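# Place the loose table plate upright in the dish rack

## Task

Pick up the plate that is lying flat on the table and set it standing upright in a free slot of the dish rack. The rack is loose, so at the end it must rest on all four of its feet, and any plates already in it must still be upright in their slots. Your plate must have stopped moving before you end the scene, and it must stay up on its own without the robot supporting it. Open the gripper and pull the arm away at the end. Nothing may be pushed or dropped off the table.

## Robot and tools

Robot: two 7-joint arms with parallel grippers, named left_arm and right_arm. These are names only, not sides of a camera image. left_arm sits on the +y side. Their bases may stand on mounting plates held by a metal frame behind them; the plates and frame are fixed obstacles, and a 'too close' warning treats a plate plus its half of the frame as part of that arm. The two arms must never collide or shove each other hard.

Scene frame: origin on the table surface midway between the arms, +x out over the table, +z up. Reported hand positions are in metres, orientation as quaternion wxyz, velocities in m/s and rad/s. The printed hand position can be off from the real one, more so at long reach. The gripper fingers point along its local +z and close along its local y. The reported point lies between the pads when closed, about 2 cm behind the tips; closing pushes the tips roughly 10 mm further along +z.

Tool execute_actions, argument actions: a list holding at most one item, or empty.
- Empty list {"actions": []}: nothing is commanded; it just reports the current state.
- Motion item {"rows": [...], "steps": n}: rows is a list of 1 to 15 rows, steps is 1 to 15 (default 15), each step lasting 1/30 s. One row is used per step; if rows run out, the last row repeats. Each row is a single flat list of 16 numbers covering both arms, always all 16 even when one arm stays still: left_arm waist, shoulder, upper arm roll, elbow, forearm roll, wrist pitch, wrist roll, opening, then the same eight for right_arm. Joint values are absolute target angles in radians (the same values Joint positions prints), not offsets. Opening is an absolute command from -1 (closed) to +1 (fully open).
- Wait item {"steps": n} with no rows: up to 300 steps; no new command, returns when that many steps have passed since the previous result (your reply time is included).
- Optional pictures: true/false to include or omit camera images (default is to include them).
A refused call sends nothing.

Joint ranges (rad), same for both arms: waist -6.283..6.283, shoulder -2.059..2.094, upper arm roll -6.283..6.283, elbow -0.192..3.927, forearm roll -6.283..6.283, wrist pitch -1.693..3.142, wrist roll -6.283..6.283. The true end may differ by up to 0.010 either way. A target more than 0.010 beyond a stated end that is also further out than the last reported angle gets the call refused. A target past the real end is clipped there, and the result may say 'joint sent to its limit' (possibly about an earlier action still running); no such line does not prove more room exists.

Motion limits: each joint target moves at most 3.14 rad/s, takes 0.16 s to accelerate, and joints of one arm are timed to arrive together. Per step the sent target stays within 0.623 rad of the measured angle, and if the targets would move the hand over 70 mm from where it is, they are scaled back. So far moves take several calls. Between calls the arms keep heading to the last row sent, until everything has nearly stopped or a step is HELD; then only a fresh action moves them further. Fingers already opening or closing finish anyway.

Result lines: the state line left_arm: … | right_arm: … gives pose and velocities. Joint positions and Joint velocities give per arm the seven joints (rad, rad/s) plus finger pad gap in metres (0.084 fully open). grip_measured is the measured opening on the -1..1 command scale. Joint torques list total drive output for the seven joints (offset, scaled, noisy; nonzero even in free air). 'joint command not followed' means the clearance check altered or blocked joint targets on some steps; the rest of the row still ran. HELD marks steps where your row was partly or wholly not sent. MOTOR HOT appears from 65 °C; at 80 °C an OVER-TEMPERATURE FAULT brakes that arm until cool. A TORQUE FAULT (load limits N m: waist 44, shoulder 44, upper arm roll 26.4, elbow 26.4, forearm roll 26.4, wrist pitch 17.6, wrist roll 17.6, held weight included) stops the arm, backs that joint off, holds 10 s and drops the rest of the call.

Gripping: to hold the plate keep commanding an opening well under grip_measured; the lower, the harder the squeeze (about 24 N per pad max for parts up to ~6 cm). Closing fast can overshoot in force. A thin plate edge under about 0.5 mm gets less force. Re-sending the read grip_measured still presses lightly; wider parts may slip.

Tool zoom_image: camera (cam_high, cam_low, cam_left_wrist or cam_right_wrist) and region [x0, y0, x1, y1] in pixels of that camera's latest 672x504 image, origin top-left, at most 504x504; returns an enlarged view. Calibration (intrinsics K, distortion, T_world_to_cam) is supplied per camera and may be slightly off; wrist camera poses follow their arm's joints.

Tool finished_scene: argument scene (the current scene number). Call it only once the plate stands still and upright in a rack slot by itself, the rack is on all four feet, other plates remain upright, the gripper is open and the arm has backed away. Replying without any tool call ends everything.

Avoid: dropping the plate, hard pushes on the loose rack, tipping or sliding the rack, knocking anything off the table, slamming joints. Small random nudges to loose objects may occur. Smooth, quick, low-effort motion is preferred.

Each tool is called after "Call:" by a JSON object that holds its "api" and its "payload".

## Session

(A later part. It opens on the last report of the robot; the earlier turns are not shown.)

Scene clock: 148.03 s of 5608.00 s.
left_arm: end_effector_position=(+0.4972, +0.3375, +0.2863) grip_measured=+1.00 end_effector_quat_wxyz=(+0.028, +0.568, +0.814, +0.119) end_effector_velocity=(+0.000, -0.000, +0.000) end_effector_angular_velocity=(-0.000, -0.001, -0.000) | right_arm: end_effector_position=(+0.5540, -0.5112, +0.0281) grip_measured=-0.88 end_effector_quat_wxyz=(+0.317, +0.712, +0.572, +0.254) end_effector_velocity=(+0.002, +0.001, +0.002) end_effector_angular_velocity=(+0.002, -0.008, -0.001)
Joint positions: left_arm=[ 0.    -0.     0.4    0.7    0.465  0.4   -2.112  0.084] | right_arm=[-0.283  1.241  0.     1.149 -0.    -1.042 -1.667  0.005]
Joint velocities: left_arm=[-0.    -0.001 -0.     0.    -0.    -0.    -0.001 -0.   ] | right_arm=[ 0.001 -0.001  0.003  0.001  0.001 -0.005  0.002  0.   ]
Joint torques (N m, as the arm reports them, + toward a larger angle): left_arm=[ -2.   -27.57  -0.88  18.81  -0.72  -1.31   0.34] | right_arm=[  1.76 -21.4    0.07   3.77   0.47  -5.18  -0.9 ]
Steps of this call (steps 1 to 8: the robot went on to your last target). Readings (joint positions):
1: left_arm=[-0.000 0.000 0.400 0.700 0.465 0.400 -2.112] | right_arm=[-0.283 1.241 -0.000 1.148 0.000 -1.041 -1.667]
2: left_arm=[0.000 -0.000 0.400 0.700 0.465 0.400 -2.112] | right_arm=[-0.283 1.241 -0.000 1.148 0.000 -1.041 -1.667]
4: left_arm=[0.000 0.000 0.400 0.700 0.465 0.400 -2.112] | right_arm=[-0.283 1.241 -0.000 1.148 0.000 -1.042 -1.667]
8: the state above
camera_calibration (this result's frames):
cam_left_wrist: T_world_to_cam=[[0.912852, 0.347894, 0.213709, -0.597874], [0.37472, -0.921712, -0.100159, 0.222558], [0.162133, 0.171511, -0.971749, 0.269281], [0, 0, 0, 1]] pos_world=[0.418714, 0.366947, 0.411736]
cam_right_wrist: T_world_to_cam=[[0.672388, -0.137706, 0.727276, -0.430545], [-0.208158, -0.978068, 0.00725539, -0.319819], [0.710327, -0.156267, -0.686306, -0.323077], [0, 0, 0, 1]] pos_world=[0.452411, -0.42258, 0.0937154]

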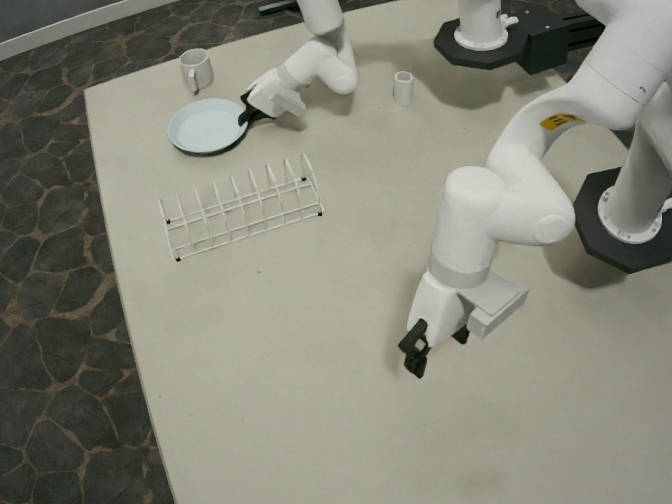

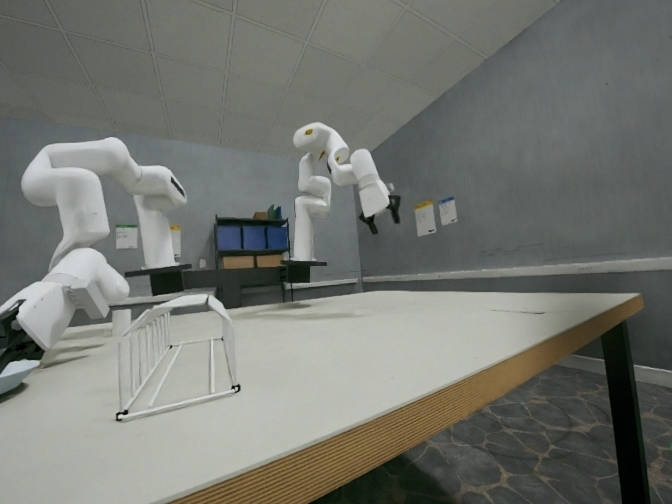

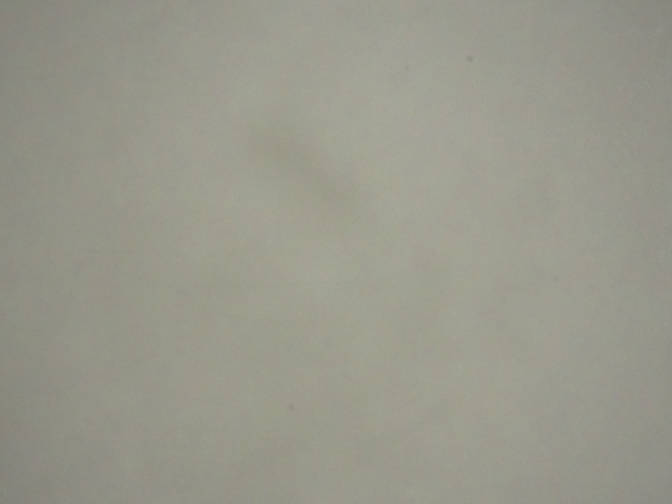

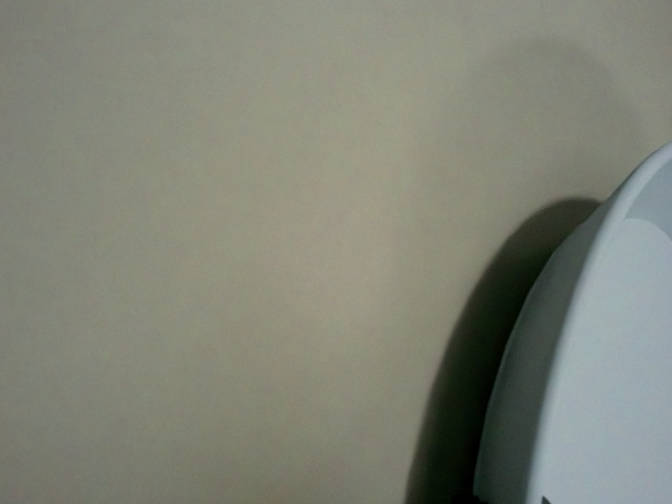

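Call:
{"api": "execute_actions", "payload": {"actions": [{"rows":[[0.0,0.0,0.4,0.7,0.465,0.4,-2.112,1,-0.283,1.236,0,1.146,0,-1.04,-1.667,-1],[0.0,0.0,0.4,0.7,0.465,0.4,-2.112,1,-0.283,1.226,0,1.142,0,-1.034,-1.667,-1],[0.0,0.0,0.4,0.7,0.465,0.4,-2.112,1,-0.283,1.211,0,1.137,0,-1.024,-1.667,-1],[0.0,0.0,0.4,0.7,0.465,0.4,-2.112,1,-0.283,1.191,0,1.13,0,-1.01,-1.667,-1],[0.0,0.0,0.4,0.7,0.465,0.4,-2.112,1,-0.283,1.167,0,1.122,0,-0.99,-1.667,-1],[0.0,0.0,0.4,0.7,0.465,0.4,-2.112,1,-0.283,1.14,0,1.113,0,-0.965,-1.667,-1],[0.0,0.0,0.4,0.7,0.465,0.4,-2.112,1,-0.283,1.11,0,1.104,0,-0.935,-1.667,-1],[0.0,0.0,0.4,0.7,0.465,0.4,-2.112,1,-0.283,1.078,0,1.095,0,-0.9,-1.667,-1],[0.0,0.0,0.4,0.7,0.465,0.4,-2.112,1,-0.283,1.044,0,1.086,0,-0.862,-1.667,-1],[0.0,0.0,0.4,0.7,0.465,0.4,-2.112,1,-0.283,1.01,0,1.078,0,-0.822,-1.667,-1],[0.0,0.0,0.4,0.7,0.465,0.4,-2.112,1,-0.283,0.975,0,1.07,0,-0.78,-1.667,-1],[0.0,0.0,0.4,0.7,0.465,0.4,-2.112,1,-0.283,0.94,0,1.063,0,-0.737,-1.667,-1],[0.0,0.0,0.4,0.7,0.465,0.4,-2.112,1,-0.283,0.905,0,1.057,0,-0.693,-1.667,-1],[0.0,0.0,0.4,0.7,0.465,0.4,-2.112,1,-0.283,0.87,0,1.052,0,-0.648,-1.667,-1],[0.0,0.0,0.4,0.7,0.465,0.4,-2.112,1,-0.283,0.835,0,1.048,0,-0.6,-1.667,-1]],"steps":15}], "pictures": false}}

Call:
{"api": "execute_actions", "payload": {"actions": [{"rows":[[0.0,0.0,0.4,0.7,0.465,0.4,-2.112,1,-0.283,0.80,0,1.046,0,-0.55,-1.667,-1],[0.0,0.0,0.4,0.7,0.465,0.4,-2.112,1,-0.283,0.765,0,1.045,0,-0.498,-1.667,-1],[0.0,0.0,0.4,0.7,0.465,0.4,-2.112,1,-0.283,0.73,0,1.045,0,-0.444,-1.667,-1],[0.0,0.0,0.4,0.7,0.465,0.4,-2.112,1,-0.283,0.695,0,1.045,0,-0.39,-1.667,-1],[0.0,0.0,0.4,0.7,0.465,0.4,-2.112,1,-0.283,0.66,0,1.046,0,-0.335,-1.667,-1],[0.0,0.0,0.4,0.7,0.465,0.4,-2.112,1,-0.283,0.625,0,1.047,0,-0.28,-1.667,-1],[0.0,0.0,0.4,0.7,0.465,0.4,-2.112,1,-0.283,0.59,0,1.049,0,-0.225,-1.667,-1],[0.0,0.0,0.4,0.7,0.465,0.4,-2.112,1,-0.283,0.555,0,1.051,0,-0.17,-1.667,-1],[0.0,0.0,0.4,0.7,0.465,0.4,-2.112,1,-0.283,0.52,0,1.053,0,-0.115,-1.667,-1],[0.0,0.0,0.4,0.7,0.465,0.4,-2.112,1,-0.28,0.485,0,1.055,0,-0.06,-1.667,-1],[0.0,0.0,0.4,0.7,0.465,0.4,-2.112,1,-0.275,0.45,0,1.057,0,-0.005,-1.667,-1],[0.0,0.0,0.4,0.7,0.465,0.4,-2.112,1,-0.268,0.415,0,1.059,0,0.05,-1.667,-1],[0.0,0.0,0.4,0.7,0.465,0.4,-2.112,1,-0.26,0.38,0,1.061,0,0.105,-1.667,-1],[0.0,0.0,0.4,0.7,0.465,0.4,-2.112,1,-0.25,0.35,0,1.063,0,0.16,-1.667,-1],[0.0,0.0,0.4,0.7,0.465,0.4,-2.112,1,-0.24,0.32,0,1.065,0,0.215,-1.667,-1]],"steps":15}], "pictures": false}}

Call:
{"api": "execute_actions", "payload": {"actions": [{"rows":[[0.0,0.0,0.4,0.7,0.465,0.4,-2.112,1,-0.23,0.295,0,1.067,0,0.265,-1.68,-1],[0.0,0.0,0.4,0.7,0.465,0.4,-2.112,1,-0.22,0.27,0,1.069,0,0.315,-1.70,-1],[0.0,0.0,0.4,0.7,0.465,0.4,-2.112,1,-0.21,0.25,0,1.071,0,0.365,-1.73,-1],[0.0,0.0,0.4,0.7,0.465,0.4,-2.112,1,-0.20,0.23,0,1.073,0,0.41,-1.77,-1],[0.0,0.0,0.4,0.7,0.465,0.4,-2.112,1,-0.19,0.21,0,1.075,0,0.455,-1.82,-1],[0.0,0.0,0.4,0.7,0.465,0.4,-2.112,1,-0.18,0.195,0,1.077,0,0.495,-1.88,-1],[0.0,0.0,0.4,0.7,0.465,0.4,-2.112,1,-0.17,0.18,0,1.079,0,0.535,-1.94,-1],[0.0,0.0,0.4,0.7,0.465,0.4,-2.112,1,-0.16,0.17,0,1.08,0,0.57,-2.0,-1],[0.0,0.0,0.4,0.7,0.465,0.4,-2.112,1,-0.15,0.16,0,1.08,0,0.6,-2.06,-1],[0.0,0.0,0.4,0.7,0.465,0.4,-2.112,1,-0.14,0.153,0,1.08,0,0.625,-2.12,-1],[0.0,0.0,0.4,0.7,0.465,0.4,-2.112,1,-0.13,0.147,0,1.08,0,0.645,-2.18,-1],[0.0,0.0,0.4,0.7,0.465,0.4,-2.112,1,-0.12,0.143,0,1.08,0,0.66,-2.24,-1],[0.0,0.0,0.4,0.7,0.465,0.4,-2.112,1,-0.11,0.14,0,1.08,0,0.675,-2.3,-1],[0.0,0.0,0.4,0.7,0.465,0.4,-2.112,1,-0.10,0.14,0,1.08,0,0.685,-2.36,-1],[0.0,0.0,0.4,0.7,0.465,0.4,-2.112,1,-0.09,0.14,0,1.08,0,0.69,-2.42,-1]],"steps":15}]}}

Scene clock: 196.77 s of 5608.00 s.
left_arm: end_effector_position=(+0.4972, +0.3375, +0.2863) grip_measured=+1.00 end_effector_quat_wxyz=(+0.028, +0.568, +0.814, +0.119) end_effector_velocity=(+0.001, -0.000, +0.001) end_effector_angular_velocity=(-0.001, -0.002, +0.001) | right_arm: end_effector_position=(+0.5943, -0.5278, +0.0946) grip_measured=-0.88 end_effector_quat_wxyz=(+0.290, +0.722, +0.582, +0.236) end_effector_velocity=(+0.120, -0.052, +0.240) end_effector_angular_velocity=(+0.109, +0.376, +0.028)
Joint positions: left_arm=[ 0.     0.     0.4    0.7    0.465  0.4   -2.112  0.084] | right_arm=[-0.283  0.981 -0.     1.074 -0.    -0.785 -1.667  0.005]
Joint velocities: left_arm=[-0.001 -0.001 -0.     0.001 -0.001  0.    -0.001 -0.   ] | right_arm=[-0.    -0.971 -0.    -0.2   -0.     1.163  0.     0.001]
Joint torques (N m, as the arm reports them, + toward a larger angle): left_arm=[ -1.93 -27.56  -0.92  18.72  -0.64  -1.35   0.27] | right_arm=[  2.11 -23.65   0.2    6.23   0.48  -5.02  -0.94]
Steps of this call (steps 1 to 15: the robot went on to your last target; steps 16 to 100: nothing new was sent; then 44.90 s passed at rest; steps 101 to 115: all 15 steps of this action). Readings (joint positions):
101: left_arm=[0.000 0.000 0.400 0.700 0.465 0.400 -2.112] | right_arm=[-0.283 1.241 -0.000 1.149 0.000 -1.043 -1.667]
102: left_arm=[0.000 -0.000 0.400 0.700 0.465 0.400 -2.112] | right_arm=[-0.283 1.240 0.000 1.148 0.000 -1.042 -1.667]
104: left_arm=[0.000 0.000 0.400 0.700 0.465 0.400 -2.112] | right_arm=[-0.283 1.233 0.000 1.144 -0.000 -1.037 -1.667]
108: left_arm=[0.000 0.000 0.400 0.700 0.465 0.400 -2.112] | right_arm=[-0.283 1.178 0.000 1.124 -0.000 -0.994 -1.667]
115: the state above

Scene clock: 197.27 s of 5608.00 s.
left_arm: end_effector_position=(+0.4972, +0.3375, +0.2863) grip_measured=+1.00 end_effector_quat_wxyz=(+0.028, +0.568, +0.814, +0.119) end_effector_velocity=(-0.001, -0.000, -0.001) end_effector_angular_velocity=(-0.000, +0.001, +0.000) | right_arm: end_effector_position=(+0.6265, -0.5445, +0.2418) grip_measured=-0.88 end_effector_quat_wxyz=(+0.189, +0.748, +0.612, +0.171) end_effector_velocity=(-0.006, +0.059, +0.359) end_effector_angular_velocity=(+0.149, +0.493, +0.161)
Joint positions: left_arm=[-0.     0.     0.4    0.7    0.465  0.4   -2.112  0.084] | right_arm=[-0.276  0.473 -0.002  1.056  0.    -0.042 -1.667  0.005]
Joint velocities: left_arm=[-0.    -0.     0.001 -0.001  0.     0.    -0.    -0.   ] | right_arm=[ 0.148 -1.023 -0.022  0.062  0.003  1.61   0.001 -0.001]
Joint torques (N m, as the arm reports them, + toward a larger angle): left_arm=[ -2.05 -27.62  -0.9   18.74  -0.55  -1.4    0.25] | right_arm=[  6.11 -21.48   2.07  10.65   0.15  -4.61  -0.88]
Steps of this call (steps 1 to 15: all 15 steps of this action). Readings (joint positions):
1: left_arm=[0.000 -0.000 0.400 0.700 0.465 0.400 -2.112] | right_arm=[-0.283 0.948 -0.000 1.068 -0.000 -0.745 -1.667]
2: left_arm=[0.000 0.000 0.400 0.700 0.465 0.400 -2.112] | right_arm=[-0.283 0.915 -0.000 1.062 -0.000 -0.703 -1.667]
4: left_arm=[0.000 0.000 0.400 0.700 0.465 0.400 -2.112] | right_arm=[-0.283 0.849 -0.000 1.054 -0.000 -0.614 -1.667]
8: left_arm=[0.000 0.000 0.400 0.700 0.465 0.400 -2.112] | right_arm=[-0.283 0.714 -0.000 1.047 -0.000 -0.417 -1.667]
15: the state above

Scene clock: 197.77 s of 5608.00 s.
left_arm: end_effector_position=(+0.4972, +0.3375, +0.2863) grip_measured=+1.00 end_effector_quat_wxyz=(+0.028, +0.568, +0.814, +0.119) end_effector_velocity=(+0.000, +0.001, +0.001) end_effector_angular_velocity=(-0.000, -0.001, +0.002) | right_arm: end_effector_position=(+0.5771, -0.4551, +0.3400) grip_measured=-0.89 end_effector_quat_wxyz=(+0.074, +0.540, +0.835, +0.082) end_effector_velocity=(-0.098, +0.178, +0.040) end_effector_angular_velocity=(-0.276, +0.319, +2.012)
Joint positions: left_arm=[ 0.     0.     0.4    0.7    0.465  0.4   -2.112  0.084] | right_arm=[-0.137  0.159 -0.     1.079 -0.     0.613 -2.139  0.005]
Joint velocities: left_arm=[-0.    -0.001  0.002  0.    -0.     0.    -0.    -0.   ] | right_arm=[ 0.293 -0.19   0.     0.003  0.001  0.645 -1.725  0.   ]
Joint torques (N m, as the arm reports them, + toward a larger angle): left_arm=[ -1.98 -27.41  -0.93  18.73  -0.55  -1.42   0.29] | right_arm=[  2.02 -18.81   0.8   12.86   0.93  -3.82  -0.92]
Steps of this call (steps 1 to 15: all 15 steps of this action). Readings (joint positions):
1: left_arm=[0.000 0.000 0.400 0.700 0.465 0.400 -2.112] | right_arm=[-0.270 0.440 -0.002 1.059 0.000 0.012 -1.667]
2: left_arm=[-0.000 0.000 0.400 0.700 0.465 0.400 -2.112] | right_arm=[-0.263 0.407 -0.002 1.061 0.000 0.066 -1.667]
4: left_arm=[0.000 0.000 0.400 0.700 0.465 0.400 -2.112] | right_arm=[-0.244 0.346 -0.000 1.065 -0.000 0.174 -1.674]
8: left_arm=[0.000 -0.000 0.400 0.700 0.465 0.400 -2.112] | right_arm=[-0.204 0.248 0.002 1.072 -0.000 0.375 -1.774]
15: the state above
camera_calibration (this result's frames):
cam_left_wrist: T_world_to_cam=[[0.912852, 0.347894, 0.213709, -0.597874], [0.374719, -0.921712, -0.100159, 0.222558], [0.162133, 0.171511, -0.971749, 0.269281], [0, 0, 0, 1]] pos_world=[0.418714, 0.366947, 0.411736]
cam_right_wrist: T_world_to_cam=[[0.889185, 0.4149, 0.192896, -0.357135], [0.416134, -0.908589, 0.0360458, -0.6009], [0.190219, 0.0482194, -0.980557, 0.376658], [0, 0, 0, 1]] pos_world=[0.495966, -0.415958, 0.459885]

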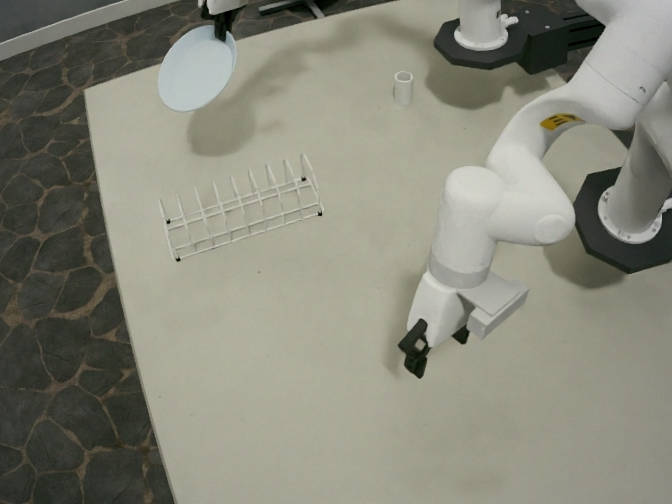

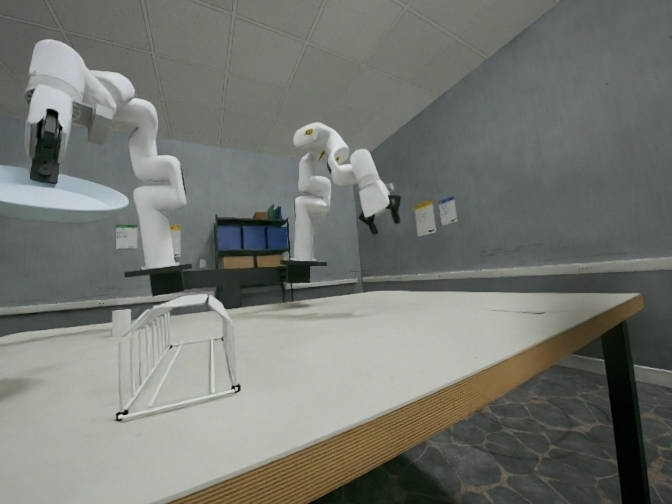

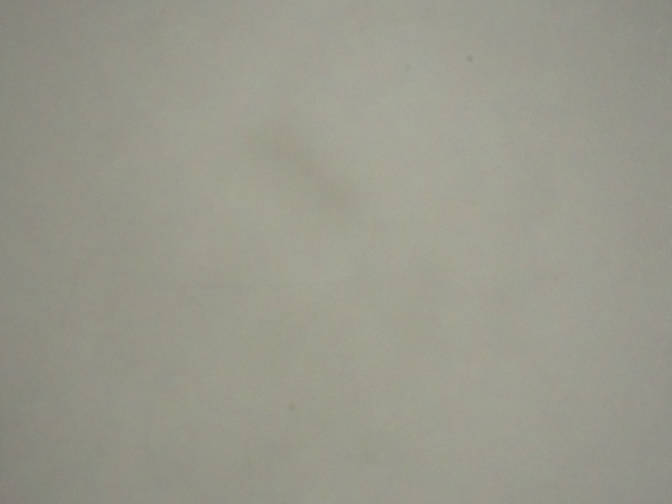

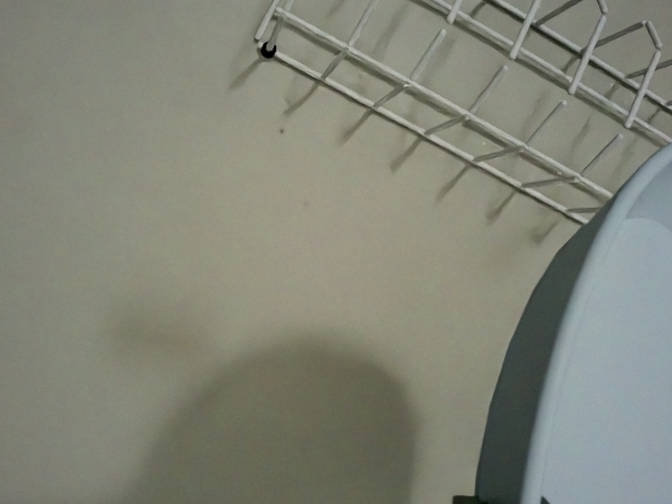

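Call:
{"api": "execute_actions", "payload": {"actions": [{"rows":[[0.0,0.0,0.4,0.7,0.465,0.4,-2.112,1,-0.088,0.14,0,1.08,0,0.69,-2.44,-1],[0.0,0.0,0.4,0.7,0.465,0.4,-2.112,1,-0.084,0.14,0,1.08,0,0.69,-2.48,-1],[0.0,0.0,0.4,0.7,0.465,0.4,-2.112,1,-0.078,0.14,0,1.08,0,0.69,-2.54,-1],[0.0,0.0,0.4,0.7,0.465,0.4,-2.112,1,-0.07,0.14,0,1.08,0,0.69,-2.61,-1],[0.0,0.0,0.4,0.7,0.465,0.4,-2.112,1,-0.062,0.14,0,1.08,0,0.69,-2.68,-1],[0.0,0.0,0.4,0.7,0.465,0.4,-2.112,1,-0.054,0.14,0,1.08,0,0.69,-2.75,-1],[0.0,0.0,0.4,0.7,0.465,0.4,-2.112,1,-0.046,0.14,0,1.08,0,0.69,-2.82,-1],[0.0,0.0,0.4,0.7,0.465,0.4,-2.112,1,-0.038,0.14,0,1.08,0,0.69,-2.89,-1],[0.0,0.0,0.4,0.7,0.465,0.4,-2.112,1,-0.03,0.14,0,1.08,0,0.69,-2.96,-1],[0.0,0.0,0.4,0.7,0.465,0.4,-2.112,1,-0.022,0.14,0,1.08,0,0.69,-3.03,-1],[0.0,0.0,0.4,0.7,0.465,0.4,-2.112,1,-0.014,0.14,0,1.08,0,0.69,-3.10,-1],[0.0,0.0,0.4,0.7,0.465,0.4,-2.112,1,-0.006,0.14,0,1.08,0,0.685,-3.17,-1],[0.0,0.0,0.4,0.7,0.465,0.4,-2.112,1,0.002,0.141,0,1.077,0,0.675,-3.24,-1],[0.0,0.0,0.4,0.7,0.465,0.4,-2.112,1,0.01,0.143,0,1.072,0,0.66,-3.31,-1],[0.0,0.0,0.4,0.7,0.465,0.4,-2.112,1,0.018,0.146,0,1.066,0,0.64,-3.38,-1]],"steps":15}], "pictures": false}}

Call:
{"api": "execute_actions", "payload": {"actions": [{"rows":[[0.0,0.0,0.4,0.7,0.465,0.4,-2.112,1,0.026,0.15,0,1.058,0,0.61,-3.45,-1],[0.0,0.0,0.4,0.7,0.465,0.4,-2.112,1,0.034,0.155,0,1.048,0,0.575,-3.52,-1],[0.0,0.0,0.4,0.7,0.465,0.4,-2.112,1,0.042,0.16,0,1.037,0,0.535,-3.59,-1],[0.0,0.0,0.4,0.7,0.465,0.4,-2.112,1,0.05,0.166,0,1.024,0,0.49,-3.66,-1],[0.0,0.0,0.4,0.7,0.465,0.4,-2.112,1,0.058,0.173,0,1.01,0,0.44,-3.73,-1],[0.0,0.0,0.4,0.7,0.465,0.4,-2.112,1,0.066,0.18,0,0.996,0,0.39,-3.80,-1],[0.0,0.0,0.4,0.7,0.465,0.4,-2.112,1,0.074,0.187,0,0.982,0,0.34,-3.87,-1],[0.0,0.0,0.4,0.7,0.465,0.4,-2.112,1,0.082,0.194,0,0.968,0,0.29,-3.94,-1],[0.0,0.0,0.4,0.7,0.465,0.4,-2.112,1,0.09,0.201,0,0.954,0,0.24,-4.01,-1],[0.0,0.0,0.4,0.7,0.465,0.4,-2.112,1,0.098,0.208,0,0.94,0,0.19,-4.07,-1],[0.0,0.0,0.4,0.7,0.465,0.4,-2.112,1,0.106,0.215,0,0.926,0,0.14,-4.13,-1],[0.0,0.0,0.4,0.7,0.465,0.4,-2.112,1,0.114,0.222,0,0.912,0,0.09,-4.18,-1],[0.0,0.0,0.4,0.7,0.465,0.4,-2.112,1,0.122,0.229,0,0.898,0,0.04,-4.23,-1],[0.0,0.0,0.4,0.7,0.465,0.4,-2.112,1,0.13,0.236,0,0.884,0,-0.01,-4.27,-1],[0.0,0.0,0.4,0.7,0.465,0.4,-2.112,1,0.138,0.243,0,0.87,0,-0.06,-4.31,-1]],"steps":15}], "pictures": false}}

Call:
{"api": "execute_actions", "payload": {"actions": [{"rows":[[0.0,0.0,0.4,0.7,0.465,0.4,-2.112,1,0.145,0.25,0,0.856,0,-0.11,-4.34,-1],[0.0,0.0,0.4,0.7,0.465,0.4,-2.112,1,0.152,0.257,0,0.842,0,-0.16,-4.365,-1],[0.0,0.0,0.4,0.7,0.465,0.4,-2.112,1,0.158,0.265,0,0.828,0,-0.21,-4.385,-1],[0.0,0.0,0.4,0.7,0.465,0.4,-2.112,1,0.164,0.272,0,0.814,0,-0.26,-4.4,-1],[0.0,0.0,0.4,0.7,0.465,0.4,-2.112,1,0.169,0.279,0,0.801,0,-0.305,-4.415,-1],[0.0,0.0,0.4,0.7,0.465,0.4,-2.112,1,0.173,0.286,0,0.79,0,-0.345,-4.425,-1],[0.0,0.0,0.4,0.7,0.465,0.4,-2.112,1,0.177,0.292,0,0.78,0,-0.38,-4.435,-1],[0.0,0.0,0.4,0.7,0.465,0.4,-2.112,1,0.18,0.297,0,0.772,0,-0.41,-4.44,-1],[0.0,0.0,0.4,0.7,0.465,0.4,-2.112,1,0.182,0.301,0,0.765,0,-0.435,-4.445,-1],[0.0,0.0,0.4,0.7,0.465,0.4,-2.112,1,0.182,0.304,0,0.759,0,-0.459,-4.447,-1]],"steps":15}], "pictures": false}}

Call:
{"api": "execute_actions", "payload": {"actions": [{"steps":8}]}}

Call:
{"api": "zoom_image", "payload": {"camera": "cam_high", "region": [130, 20, 350, 280]}}

Scene clock: 217.83 s of 5608.00 s.
left_arm: end_effector_position=(+0.4972, +0.3375, +0.2863) grip_measured=+1.00 end_effector_quat_wxyz=(+0.028, +0.568, +0.814, +0.119) end_effector_velocity=(+0.000, +0.001, +0.000) end_effector_angular_velocity=(+0.001, -0.000, -0.000) | right_arm: end_effector_position=(+0.5678, -0.3892, +0.3480) grip_measured=-0.89 end_effector_quat_wxyz=(+0.077, +0.066, +0.993, +0.052) end_effector_velocity=(+0.012, +0.123, +0.013) end_effector_angular_velocity=(-0.304, -0.256, +2.199)
Joint positions: left_arm=[ 0.     0.     0.4    0.7    0.465  0.4   -2.112  0.084] | right_arm=[-0.021  0.14   0.001  1.08  -0.     0.688 -3.037  0.005]
Joint velocities: left_arm=[ 0.     0.     0.001  0.001  0.001  0.    -0.    -0.   ] | right_arm=[ 0.229  0.004 -0.004 -0.01  -0.    -0.059 -2.016 -0.   ]
Joint torques (N m, as the arm reports them, + toward a larger angle): left_arm=[ -1.83 -27.47  -0.94  18.8   -0.68  -1.31   0.27] | right_arm=[  2.17 -18.99   0.94  13.13   0.87  -3.77  -0.99]
Steps of this call (steps 1 to 30: the robot went on to your last target; steps 31 to 120: nothing new was sent; then 15.57 s passed at rest; steps 121 to 135: all 15 steps of this action). Readings (joint positions):
121: left_arm=[0.000 0.000 0.400 0.700 0.465 0.400 -2.112] | right_arm=[-0.090 0.140 -0.000 1.080 0.000 0.690 -2.420]
122: left_arm=[0.000 -0.000 0.400 0.700 0.465 0.400 -2.112] | right_arm=[-0.090 0.140 -0.000 1.080 0.000 0.690 -2.423]
124: left_arm=[0.000 0.000 0.400 0.700 0.465 0.400 -2.112] | right_arm=[-0.088 0.140 -0.001 1.080 -0.000 0.690 -2.448]
128: left_arm=[0.000 -0.000 0.400 0.700 0.465 0.400 -2.112] | right_arm=[-0.071 0.140 -0.001 1.080 -0.000 0.690 -2.602]
135: the state above

Scene clock: 218.33 s of 5608.00 s.
left_arm: end_effector_position=(+0.4972, +0.3375, +0.2863) grip_measured=+1.00 end_effector_quat_wxyz=(+0.028, +0.568, +0.814, +0.119) end_effector_velocity=(+0.000, -0.001, +0.000) end_effector_angular_velocity=(-0.001, -0.000, +0.000) | right_arm: end_effector_position=(+0.6050, -0.3173, +0.3289) grip_measured=-0.89 end_effector_quat_wxyz=(+0.232, -0.463, +0.854, -0.044) end_effector_velocity=(+0.068, +0.161, -0.023) end_effector_angular_velocity=(-0.672, -1.177, +1.745)
Joint positions: left_arm=[ 0.     0.     0.4    0.7    0.465  0.4   -2.112  0.084] | right_arm=[ 0.099  0.21  -0.     0.937  0.     0.182 -4.062  0.005]
Joint velocities: left_arm=[-0.    -0.    -0.001 -0.    -0.    -0.    -0.002  0.   ] | right_arm=[ 0.253  0.218 -0.    -0.432 -0.001 -1.56  -1.793 -0.   ]
Joint torques (N m, as the arm reports them, + toward a larger angle): left_arm=[ -2.   -27.55  -0.86  18.68  -0.72  -1.39   0.27] | right_arm=[  2.88 -18.92   1.09  12.06   0.74  -4.24  -0.87]
Steps of this call (steps 1 to 15: all 15 steps of this action). Readings (joint positions):
1: left_arm=[0.000 0.000 0.400 0.700 0.465 0.400 -2.112] | right_arm=[-0.013 0.140 0.000 1.079 -0.000 0.685 -3.105]
2: left_arm=[0.000 -0.000 0.400 0.700 0.465 0.400 -2.112] | right_arm=[-0.005 0.141 0.000 1.078 -0.000 0.679 -3.174]
4: left_arm=[-0.000 0.000 0.400 0.700 0.465 0.400 -2.112] | right_arm=[0.010 0.144 0.000 1.070 -0.000 0.648 -3.312]
8: left_arm=[0.000 0.000 0.400 0.700 0.465 0.400 -2.112] | right_arm=[0.042 0.162 0.000 1.032 0.000 0.516 -3.590]
15: the state above

Scene clock: 218.83 s of 5608.00 s.
left_arm: end_effector_position=(+0.4972, +0.3375, +0.2863) grip_measured=+1.00 end_effector_quat_wxyz=(+0.028, +0.568, +0.814, +0.119) end_effector_velocity=(-0.001, -0.000, -0.000) end_effector_angular_velocity=(-0.000, +0.001, -0.001) | right_arm: end_effector_position=(+0.6080, -0.2678, +0.3330) grip_measured=-0.89 end_effector_quat_wxyz=(+0.368, -0.599, +0.690, -0.169) end_effector_velocity=(+0.003, +0.000, +0.019) end_effector_angular_velocity=(-0.021, -0.189, +0.031)
Joint positions: left_arm=[ 0.    -0.     0.4    0.7    0.465  0.4   -2.112  0.084] | right_arm=[ 0.18   0.301  0.     0.764  0.    -0.436 -4.441  0.005]
Joint velocities: left_arm=[ 0.    -0.001 -0.    -0.002  0.001  0.     0.    -0.   ] | right_arm=[ 0.014  0.031 -0.011 -0.058  0.001 -0.266 -0.071 -0.   ]
Joint torques (N m, as the arm reports them, + toward a larger angle): left_arm=[ -2.08 -27.59  -0.92  18.67  -0.69  -1.37   0.26] | right_arm=[  1.89 -19.93   0.58  11.73   0.54  -4.81  -0.84]
Steps of this call (steps 1 to 15: all 15 steps of this action). Readings (joint positions):
1: left_arm=[0.000 0.000 0.400 0.700 0.465 0.400 -2.112] | right_arm=[0.107 0.217 -0.000 0.923 0.000 0.130 -4.120]
2: left_arm=[0.000 0.000 0.400 0.700 0.465 0.400 -2.112] | right_arm=[0.116 0.224 -0.000 0.908 0.000 0.077 -4.173]
4: left_arm=[0.000 0.000 0.400 0.700 0.465 0.400 -2.112] | right_arm=[0.132 0.239 0.000 0.879 0.000 -0.026 -4.261]
8: left_arm=[0.000 -0.000 0.400 0.700 0.465 0.400 -2.112] | right_arm=[0.159 0.268 0.000 0.823 0.000 -0.226 -4.374]
15: the state above

Scene clock: 219.10 s of 5608.00 s.
left_arm: end_effector_position=(+0.4972, +0.3375, +0.2863) grip_measured=+1.00 end_effector_quat_wxyz=(+0.028, +0.568, +0.814, +0.119) end_effector_velocity=(+0.000, -0.000, +0.001) end_effector_angular_velocity=(-0.001, -0.001, +0.000) | right_arm: end_effector_position=(+0.6082, -0.2673, +0.3349) grip_measured=-0.89 end_effector_quat_wxyz=(-0.374, +0.599, -0.686, +0.173) end_effector_velocity=(-0.003, +0.003, -0.004) end_effector_angular_velocity=(-0.002, +0.001, +0.007)
Joint positions: left_arm=[ 0.    -0.     0.4    0.7    0.465  0.4   -2.112  0.084] | right_arm=[ 0.182  0.303 -0.     0.76   0.    -0.458 -4.447  0.005]
Joint velocities: left_arm=[-0.    -0.001 -0.001  0.    -0.     0.    -0.001 -0.   ] | right_arm=[ 0.002  0.005  0.003 -0.009  0.    -0.012 -0.005  0.   ]
Joint torques (N m, as the arm reports them, + toward a larger angle): left_arm=[ -2.07 -27.57  -0.82  18.71  -0.75  -1.38   0.3 ] | right_arm=[  2.67 -19.08   0.69  10.64   0.43  -5.    -0.83]
Steps of this call (steps 1 to 8: the robot went on to your last target). Readings (joint positions):
1: left_arm=[0.000 0.000 0.400 0.700 0.465 0.400 -2.112] | right_arm=[0.181 0.302 -0.000 0.763 0.000 -0.443 -4.443]
2: left_arm=[-0.000 0.000 0.400 0.700 0.465 0.400 -2.112] | right_arm=[0.181 0.302 -0.000 0.762 0.000 -0.448 -4.444]
4: left_arm=[0.000 0.000 0.400 0.700 0.465 0.400 -2.112] | right_arm=[0.181 0.303 -0.001 0.761 0.000 -0.454 -4.446]
8: the state above
camera_calibration (this result's frames):
cam_left_wrist: T_world_to_cam=[[0.912852, 0.347894, 0.213709, -0.597874], [0.374719, -0.921712, -0.100159, 0.222559], [0.162133, 0.171511, -0.971749, 0.269281], [0, 0, 0, 1]] pos_world=[0.418714, 0.366947, 0.411736]
cam_right_wrist: T_world_to_cam=[[-0.676498, 0.216311, -0.70396, 0.737853], [-0.00363996, 0.954896, 0.296917, 0.223015], [0.736436, 0.203426, -0.645198, -0.0464269], [0, 0, 0, 1]] pos_world=[0.534158, -0.363118, 0.423248]

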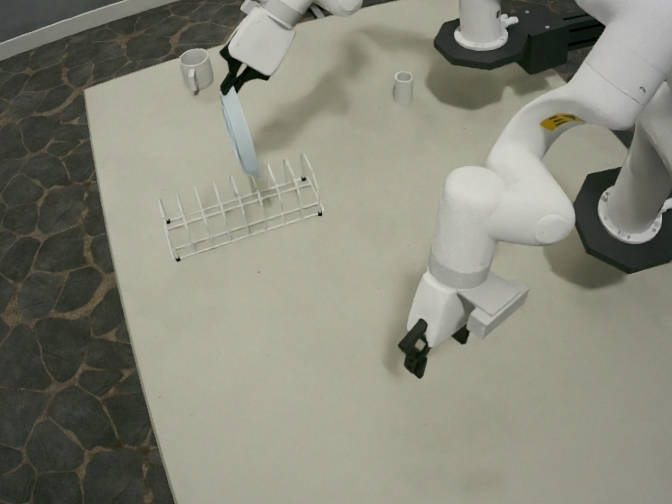

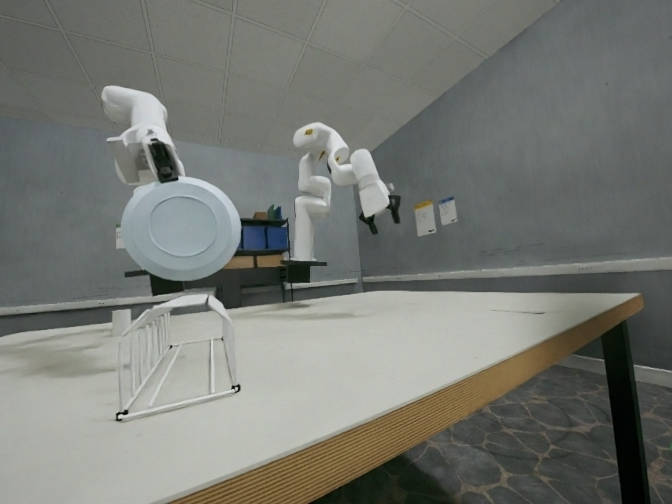

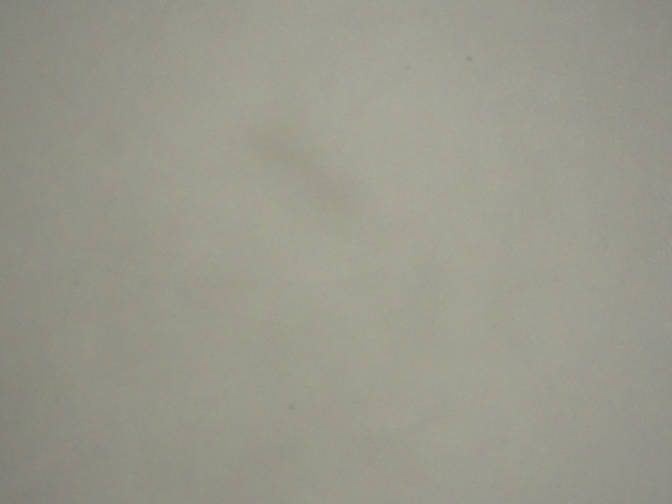

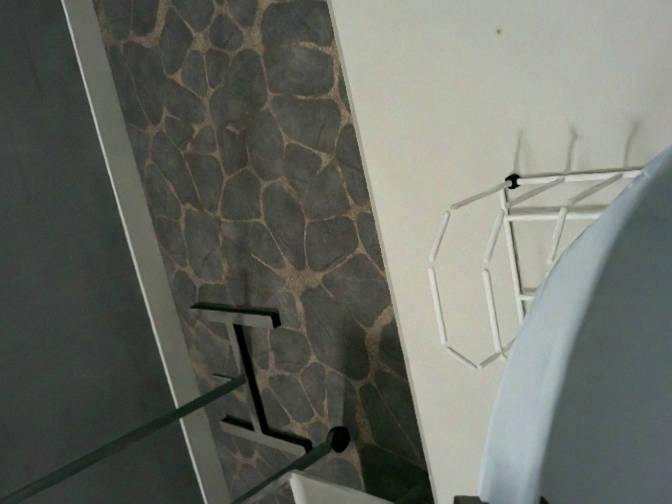

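Region (130, 20, 350, 280) of cam_high's 672x504 image, scaled by 1.938, with more detail than that image has; it fills the left 426 columns of this view, and the rest is white.

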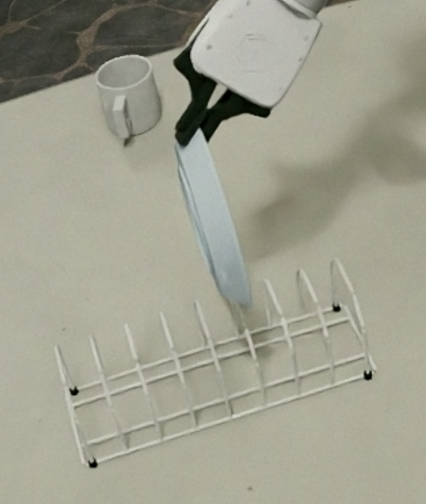

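Call:
{"api": "zoom_image", "payload": {"camera": "cam_high", "region": [190, 70, 310, 250]}}

Call:
{"api": "zoom_image", "payload": {"camera": "cam_low", "region": [90, 130, 270, 430]}}

Region (190, 70, 310, 250) of cam_high's 672x504 image, scaled by 2.800, with more detail than that image has.

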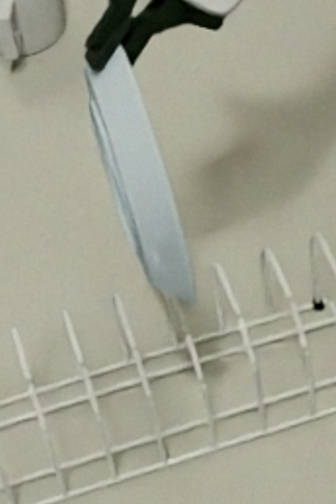

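Region (90, 130, 270, 430) of cam_low's 672x504 image, scaled by 1.680, with more detail than that image has; it fills the left 302 columns of this view, and the rest is white.

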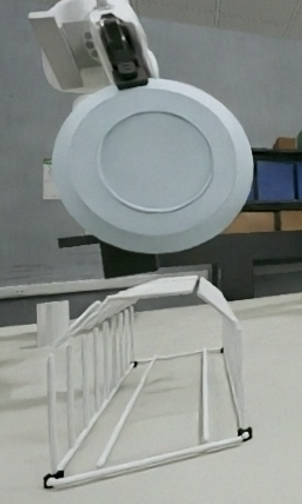

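Call:
{"api": "execute_actions", "payload": {"actions": [{"rows":[[0.0,0.0,0.4,0.7,0.465,0.4,-2.112,1,0.183,0.315,0,0.766,0,-0.463,-4.446,-1],[0.0,0.0,0.4,0.7,0.465,0.4,-2.112,1,0.184,0.33,0,0.775,0,-0.469,-4.445,-1],[0.0,0.0,0.4,0.7,0.465,0.4,-2.112,1,0.184,0.348,0,0.785,0,-0.477,-4.445,-1],[0.0,0.0,0.4,0.7,0.465,0.4,-2.112,1,0.184,0.366,0,0.794,0,-0.486,-4.445,-1],[0.0,0.0,0.4,0.7,0.465,0.4,-2.112,1,0.184,0.384,0,0.802,0,-0.496,-4.445,-1],[0.0,0.0,0.4,0.7,0.465,0.4,-2.112,1,0.184,0.402,0,0.808,0,-0.508,-4.445,-1],[0.0,0.0,0.4,0.7,0.465,0.4,-2.112,1,0.184,0.42,0,0.813,0,-0.521,-4.445,-1],[0.0,0.0,0.4,0.7,0.465,0.4,-2.112,1,0.184,0.436,0,0.818,0,-0.532,-4.445,-1],[0.0,0.0,0.4,0.7,0.465,0.4,-2.112,1,0.184,0.45,0,0.822,0,-0.542,-4.445,-1],[0.0,0.0,0.4,0.7,0.465,0.4,-2.112,1,0.184,0.463,0,0.8254,0,-0.5517,-4.445,-1]],"steps":15}], "pictures": false}}

Call:
{"api": "execute_actions", "payload": {"actions": [{"steps":5}]}}

Call:
{"api": "zoom_image", "payload": {"camera": "cam_high", "region": [190, 90, 310, 250]}}

Scene clock: 250.13 s of 5608.00 s.
left_arm: end_effector_position=(+0.4972, +0.3375, +0.2863) grip_measured=+1.00 end_effector_quat_wxyz=(+0.028, +0.568, +0.814, +0.119) end_effector_velocity=(+0.000, +0.001, +0.000) end_effector_angular_velocity=(+0.001, -0.000, +0.000) | right_arm: end_effector_position=(+0.6165, -0.2591, +0.2910) grip_measured=-0.89 end_effector_quat_wxyz=(-0.373, +0.600, -0.686, +0.172) end_effector_velocity=(+0.008, -0.001, -0.016) end_effector_angular_velocity=(+0.002, -0.029, -0.008)
Joint positions: left_arm=[ 0.     0.     0.4    0.7    0.465  0.4   -2.112  0.084] | right_arm=[ 0.184  0.456 -0.     0.822  0.    -0.546 -4.445  0.005]
Joint velocities: left_arm=[ 0.001  0.     0.     0.001  0.    -0.     0.001 -0.   ] | right_arm=[-0.003  0.079 -0.004  0.036 -0.001 -0.072 -0.001 -0.001]
Joint torques (N m, as the arm reports them, + toward a larger angle): left_arm=[ -2.12 -27.46  -0.79  18.76  -0.67  -1.37   0.22] | right_arm=[  3.51 -22.27   1.14   9.44   0.25  -4.2   -0.73]
Steps of this call (steps 1 to 30: the robot went on to your last target; steps 31 to 120: nothing new was sent; then 26.53 s passed at rest; steps 121 to 135: all 15 steps of this action). Readings (joint positions):
121: left_arm=[0.000 0.000 0.400 0.700 0.465 0.400 -2.112] | right_arm=[0.182 0.304 -0.000 0.759 -0.000 -0.459 -4.447]
122: left_arm=[-0.000 -0.000 0.400 0.700 0.465 0.400 -2.112] | right_arm=[0.182 0.305 -0.000 0.760 0.000 -0.460 -4.447]
124: left_arm=[-0.000 0.000 0.400 0.700 0.465 0.400 -2.112] | right_arm=[0.183 0.317 -0.000 0.768 0.000 -0.465 -4.446]
128: left_arm=[0.000 0.000 0.400 0.700 0.465 0.400 -2.112] | right_arm=[0.184 0.373 0.000 0.796 -0.000 -0.493 -4.445]
135: the state above

Scene clock: 250.30 s of 5608.00 s.
left_arm: end_effector_position=(+0.4972, +0.3375, +0.2863) grip_measured=+1.00 end_effector_quat_wxyz=(+0.028, +0.568, +0.814, +0.119) end_effector_velocity=(-0.000, -0.001, -0.001) end_effector_angular_velocity=(-0.000, +0.001, -0.001) | right_arm: end_effector_position=(+0.6174, -0.2589, +0.2906) grip_measured=-0.89 end_effector_quat_wxyz=(-0.374, +0.599, -0.686, +0.173) end_effector_velocity=(-0.001, +0.003, -0.005) end_effector_angular_velocity=(+0.001, +0.003, +0.004)
Joint positions: left_arm=[ 0.    -0.     0.4    0.7    0.465  0.4   -2.112  0.084] | right_arm=[ 0.184  0.461 -0.     0.825  0.    -0.551 -4.445  0.005]
Joint velocities: left_arm=[-0.     0.001 -0.001  0.    -0.    -0.    -0.     0.   ] | right_arm=[ 0.002  0.013  0.002  0.002  0.    -0.007  0.    -0.   ]
Joint torques (N m, as the arm reports them, + toward a larger angle): left_arm=[ -1.89 -27.38  -0.94  18.77  -0.75  -1.41   0.24] | right_arm=[  3.44 -19.91   0.96   8.9    0.49  -4.36  -0.82]
Steps of this call (steps 1 to 5: the robot went on to your last target). Readings (joint positions):
1: left_arm=[0.000 0.000 0.400 0.700 0.465 0.400 -2.112] | right_arm=[0.184 0.458 -0.000 0.823 0.000 -0.548 -4.445]
2: left_arm=[0.000 -0.000 0.400 0.700 0.465 0.400 -2.112] | right_arm=[0.184 0.460 -0.000 0.824 0.000 -0.549 -4.445]
4: left_arm=[0.000 0.000 0.400 0.700 0.465 0.400 -2.112] | right_arm=[0.184 0.461 -0.000 0.825 0.000 -0.550 -4.445]
5: the state above
camera_calibration (this result's frames):
cam_left_wrist: T_world_to_cam=[[0.912852, 0.347894, 0.213709, -0.597874], [0.374719, -0.921712, -0.100159, 0.222558], [0.162133, 0.171511, -0.971749, 0.269281], [0, 0, 0, 1]] pos_world=[0.418714, 0.366947, 0.411736]
cam_right_wrist: T_world_to_cam=[[-0.676299, 0.216544, -0.70408, 0.711055], [-0.00499329, 0.954446, 0.298342, 0.228517], [0.73661, 0.205284, -0.64441, -0.0832983], [0, 0, 0, 1]] pos_world=[0.543385, -0.354982, 0.378785]

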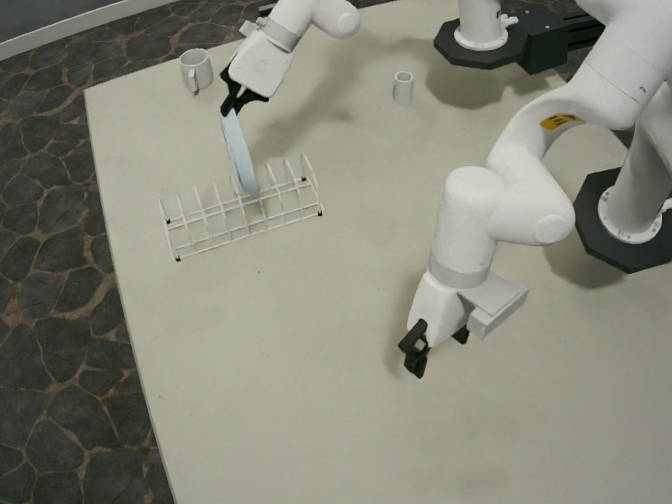

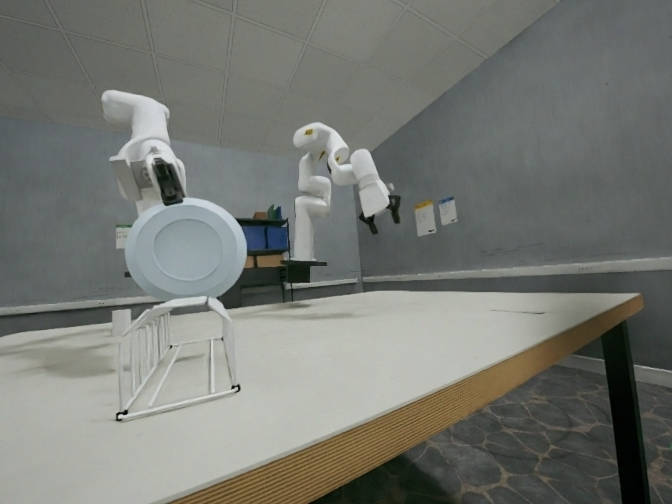

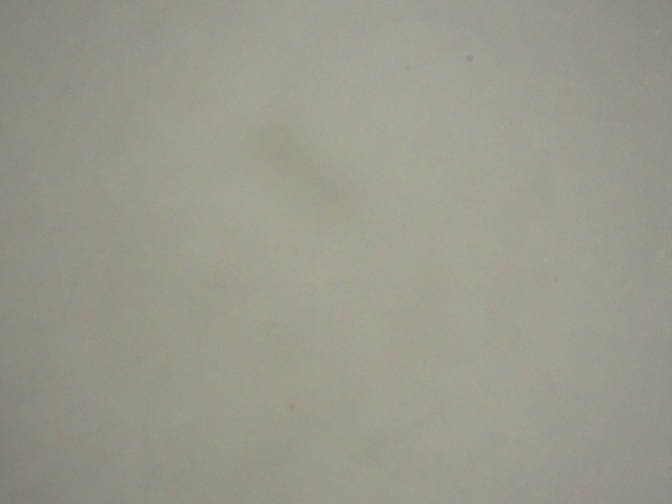

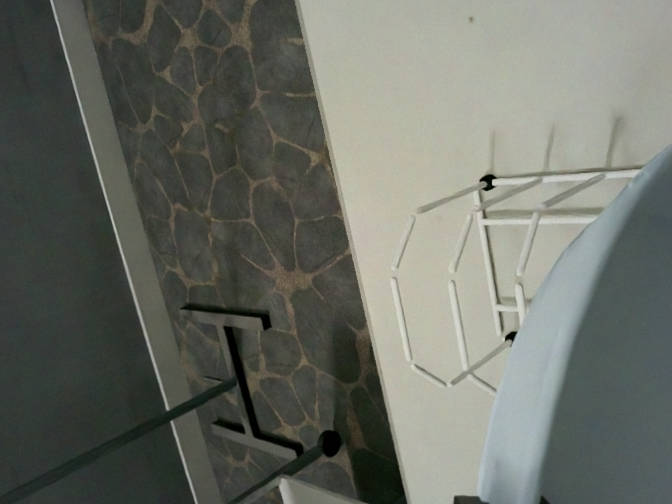

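Region (190, 90, 310, 250) of cam_high's 672x504 image, scaled by 3.150, with more detail than that image has; it fills the left 378 columns of this view, and the rest is white.

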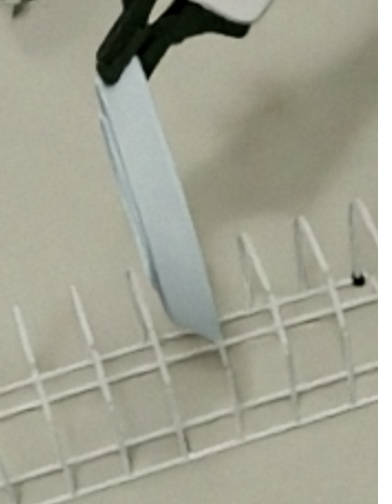

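Call:
{"api": "execute_actions", "payload": {"actions": [], "pictures": false}}

Call:
{"api": "zoom_image", "payload": {"camera": "cam_low", "region": [110, 240, 260, 350]}}

Call:
{"api": "zoom_image", "payload": {"camera": "cam_high", "region": [215, 140, 285, 240]}}

Scene clock: 258.90 s of 5608.00 s.
left_arm: end_effector_position=(+0.4972, +0.3375, +0.2863) grip_measured=+1.00 end_effector_quat_wxyz=(+0.028, +0.568, +0.814, +0.119) end_effector_velocity=(-0.000, -0.001, +0.000) end_effector_angular_velocity=(-0.001, -0.001, -0.001) | right_arm: end_effector_position=(+0.6172, -0.2587, +0.2899) grip_measured=-0.89 end_effector_quat_wxyz=(-0.374, +0.600, -0.686, +0.173) end_effector_velocity=(-0.000, +0.000, +0.000) end_effector_angular_velocity=(+0.001, -0.000, -0.000)
Joint positions: left_arm=[ 0.    -0.     0.4    0.7    0.465  0.4   -2.112  0.084] | right_arm=[ 0.184  0.463 -0.     0.825  0.    -0.552 -4.445  0.005]
Joint velocities: left_arm=[-0.001 -0.002 -0.001 -0.001  0.    -0.    -0.001  0.   ] | right_arm=[ 0.001 -0.     0.    -0.     0.001 -0.001  0.    -0.   ]
Joint torques (N m, as the arm reports them, + toward a larger angle): left_arm=[ -1.98 -27.72  -0.93  18.77  -0.6   -1.35   0.27] | right_arm=[  2.85 -20.26   0.92   9.     0.33  -4.54  -0.82]
Steps of this call (steps 1 to 15: the robot went on to your last target; steps 16 to 100: nothing new was sent; then 5.27 s passed at rest). Readings (joint positions):
1: left_arm=[0.000 -0.000 0.400 0.700 0.465 0.400 -2.112] | right_arm=[0.184 0.461 -0.000 0.825 0.000 -0.551 -4.445]
2: left_arm=[0.000 -0.000 0.400 0.700 0.465 0.400 -2.112] | right_arm=[0.184 0.462 -0.000 0.825 0.000 -0.551 -4.445]
4: left_arm=[0.000 -0.000 0.400 0.700 0.465 0.400 -2.112] | right_arm=[0.184 0.462 0.000 0.825 -0.000 -0.552 -4.445]
8: left_arm=[0.000 -0.000 0.400 0.700 0.465 0.400 -2.112] | right_arm=[0.184 0.463 0.000 0.825 -0.000 -0.552 -4.445]
100: the state above
All arms were judged still, so your last target was given up. Only a new action makes them travel on or press farther. Fingers that are still opening or closing keep moving.

Region (110, 240, 260, 350) of cam_low's 672x504 image, scaled by 3.360, with more detail than that image has; it fills the top 370 rows of this view, and the rest is white.

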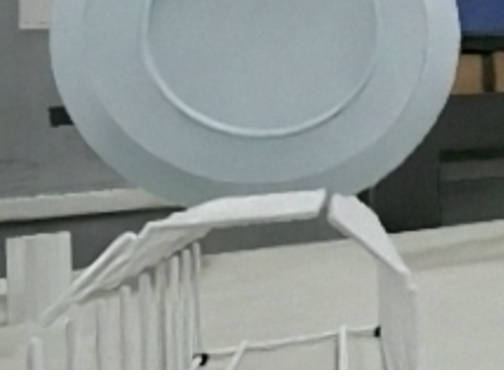

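Region (215, 140, 285, 240) of cam_high's 672x504 image, scaled by 5.040, with more detail than that image has; it fills the left 353 columns of this view, and the rest is white.

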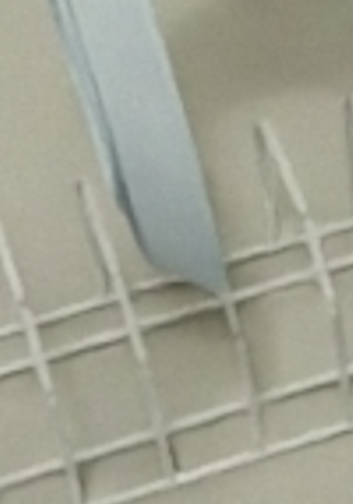

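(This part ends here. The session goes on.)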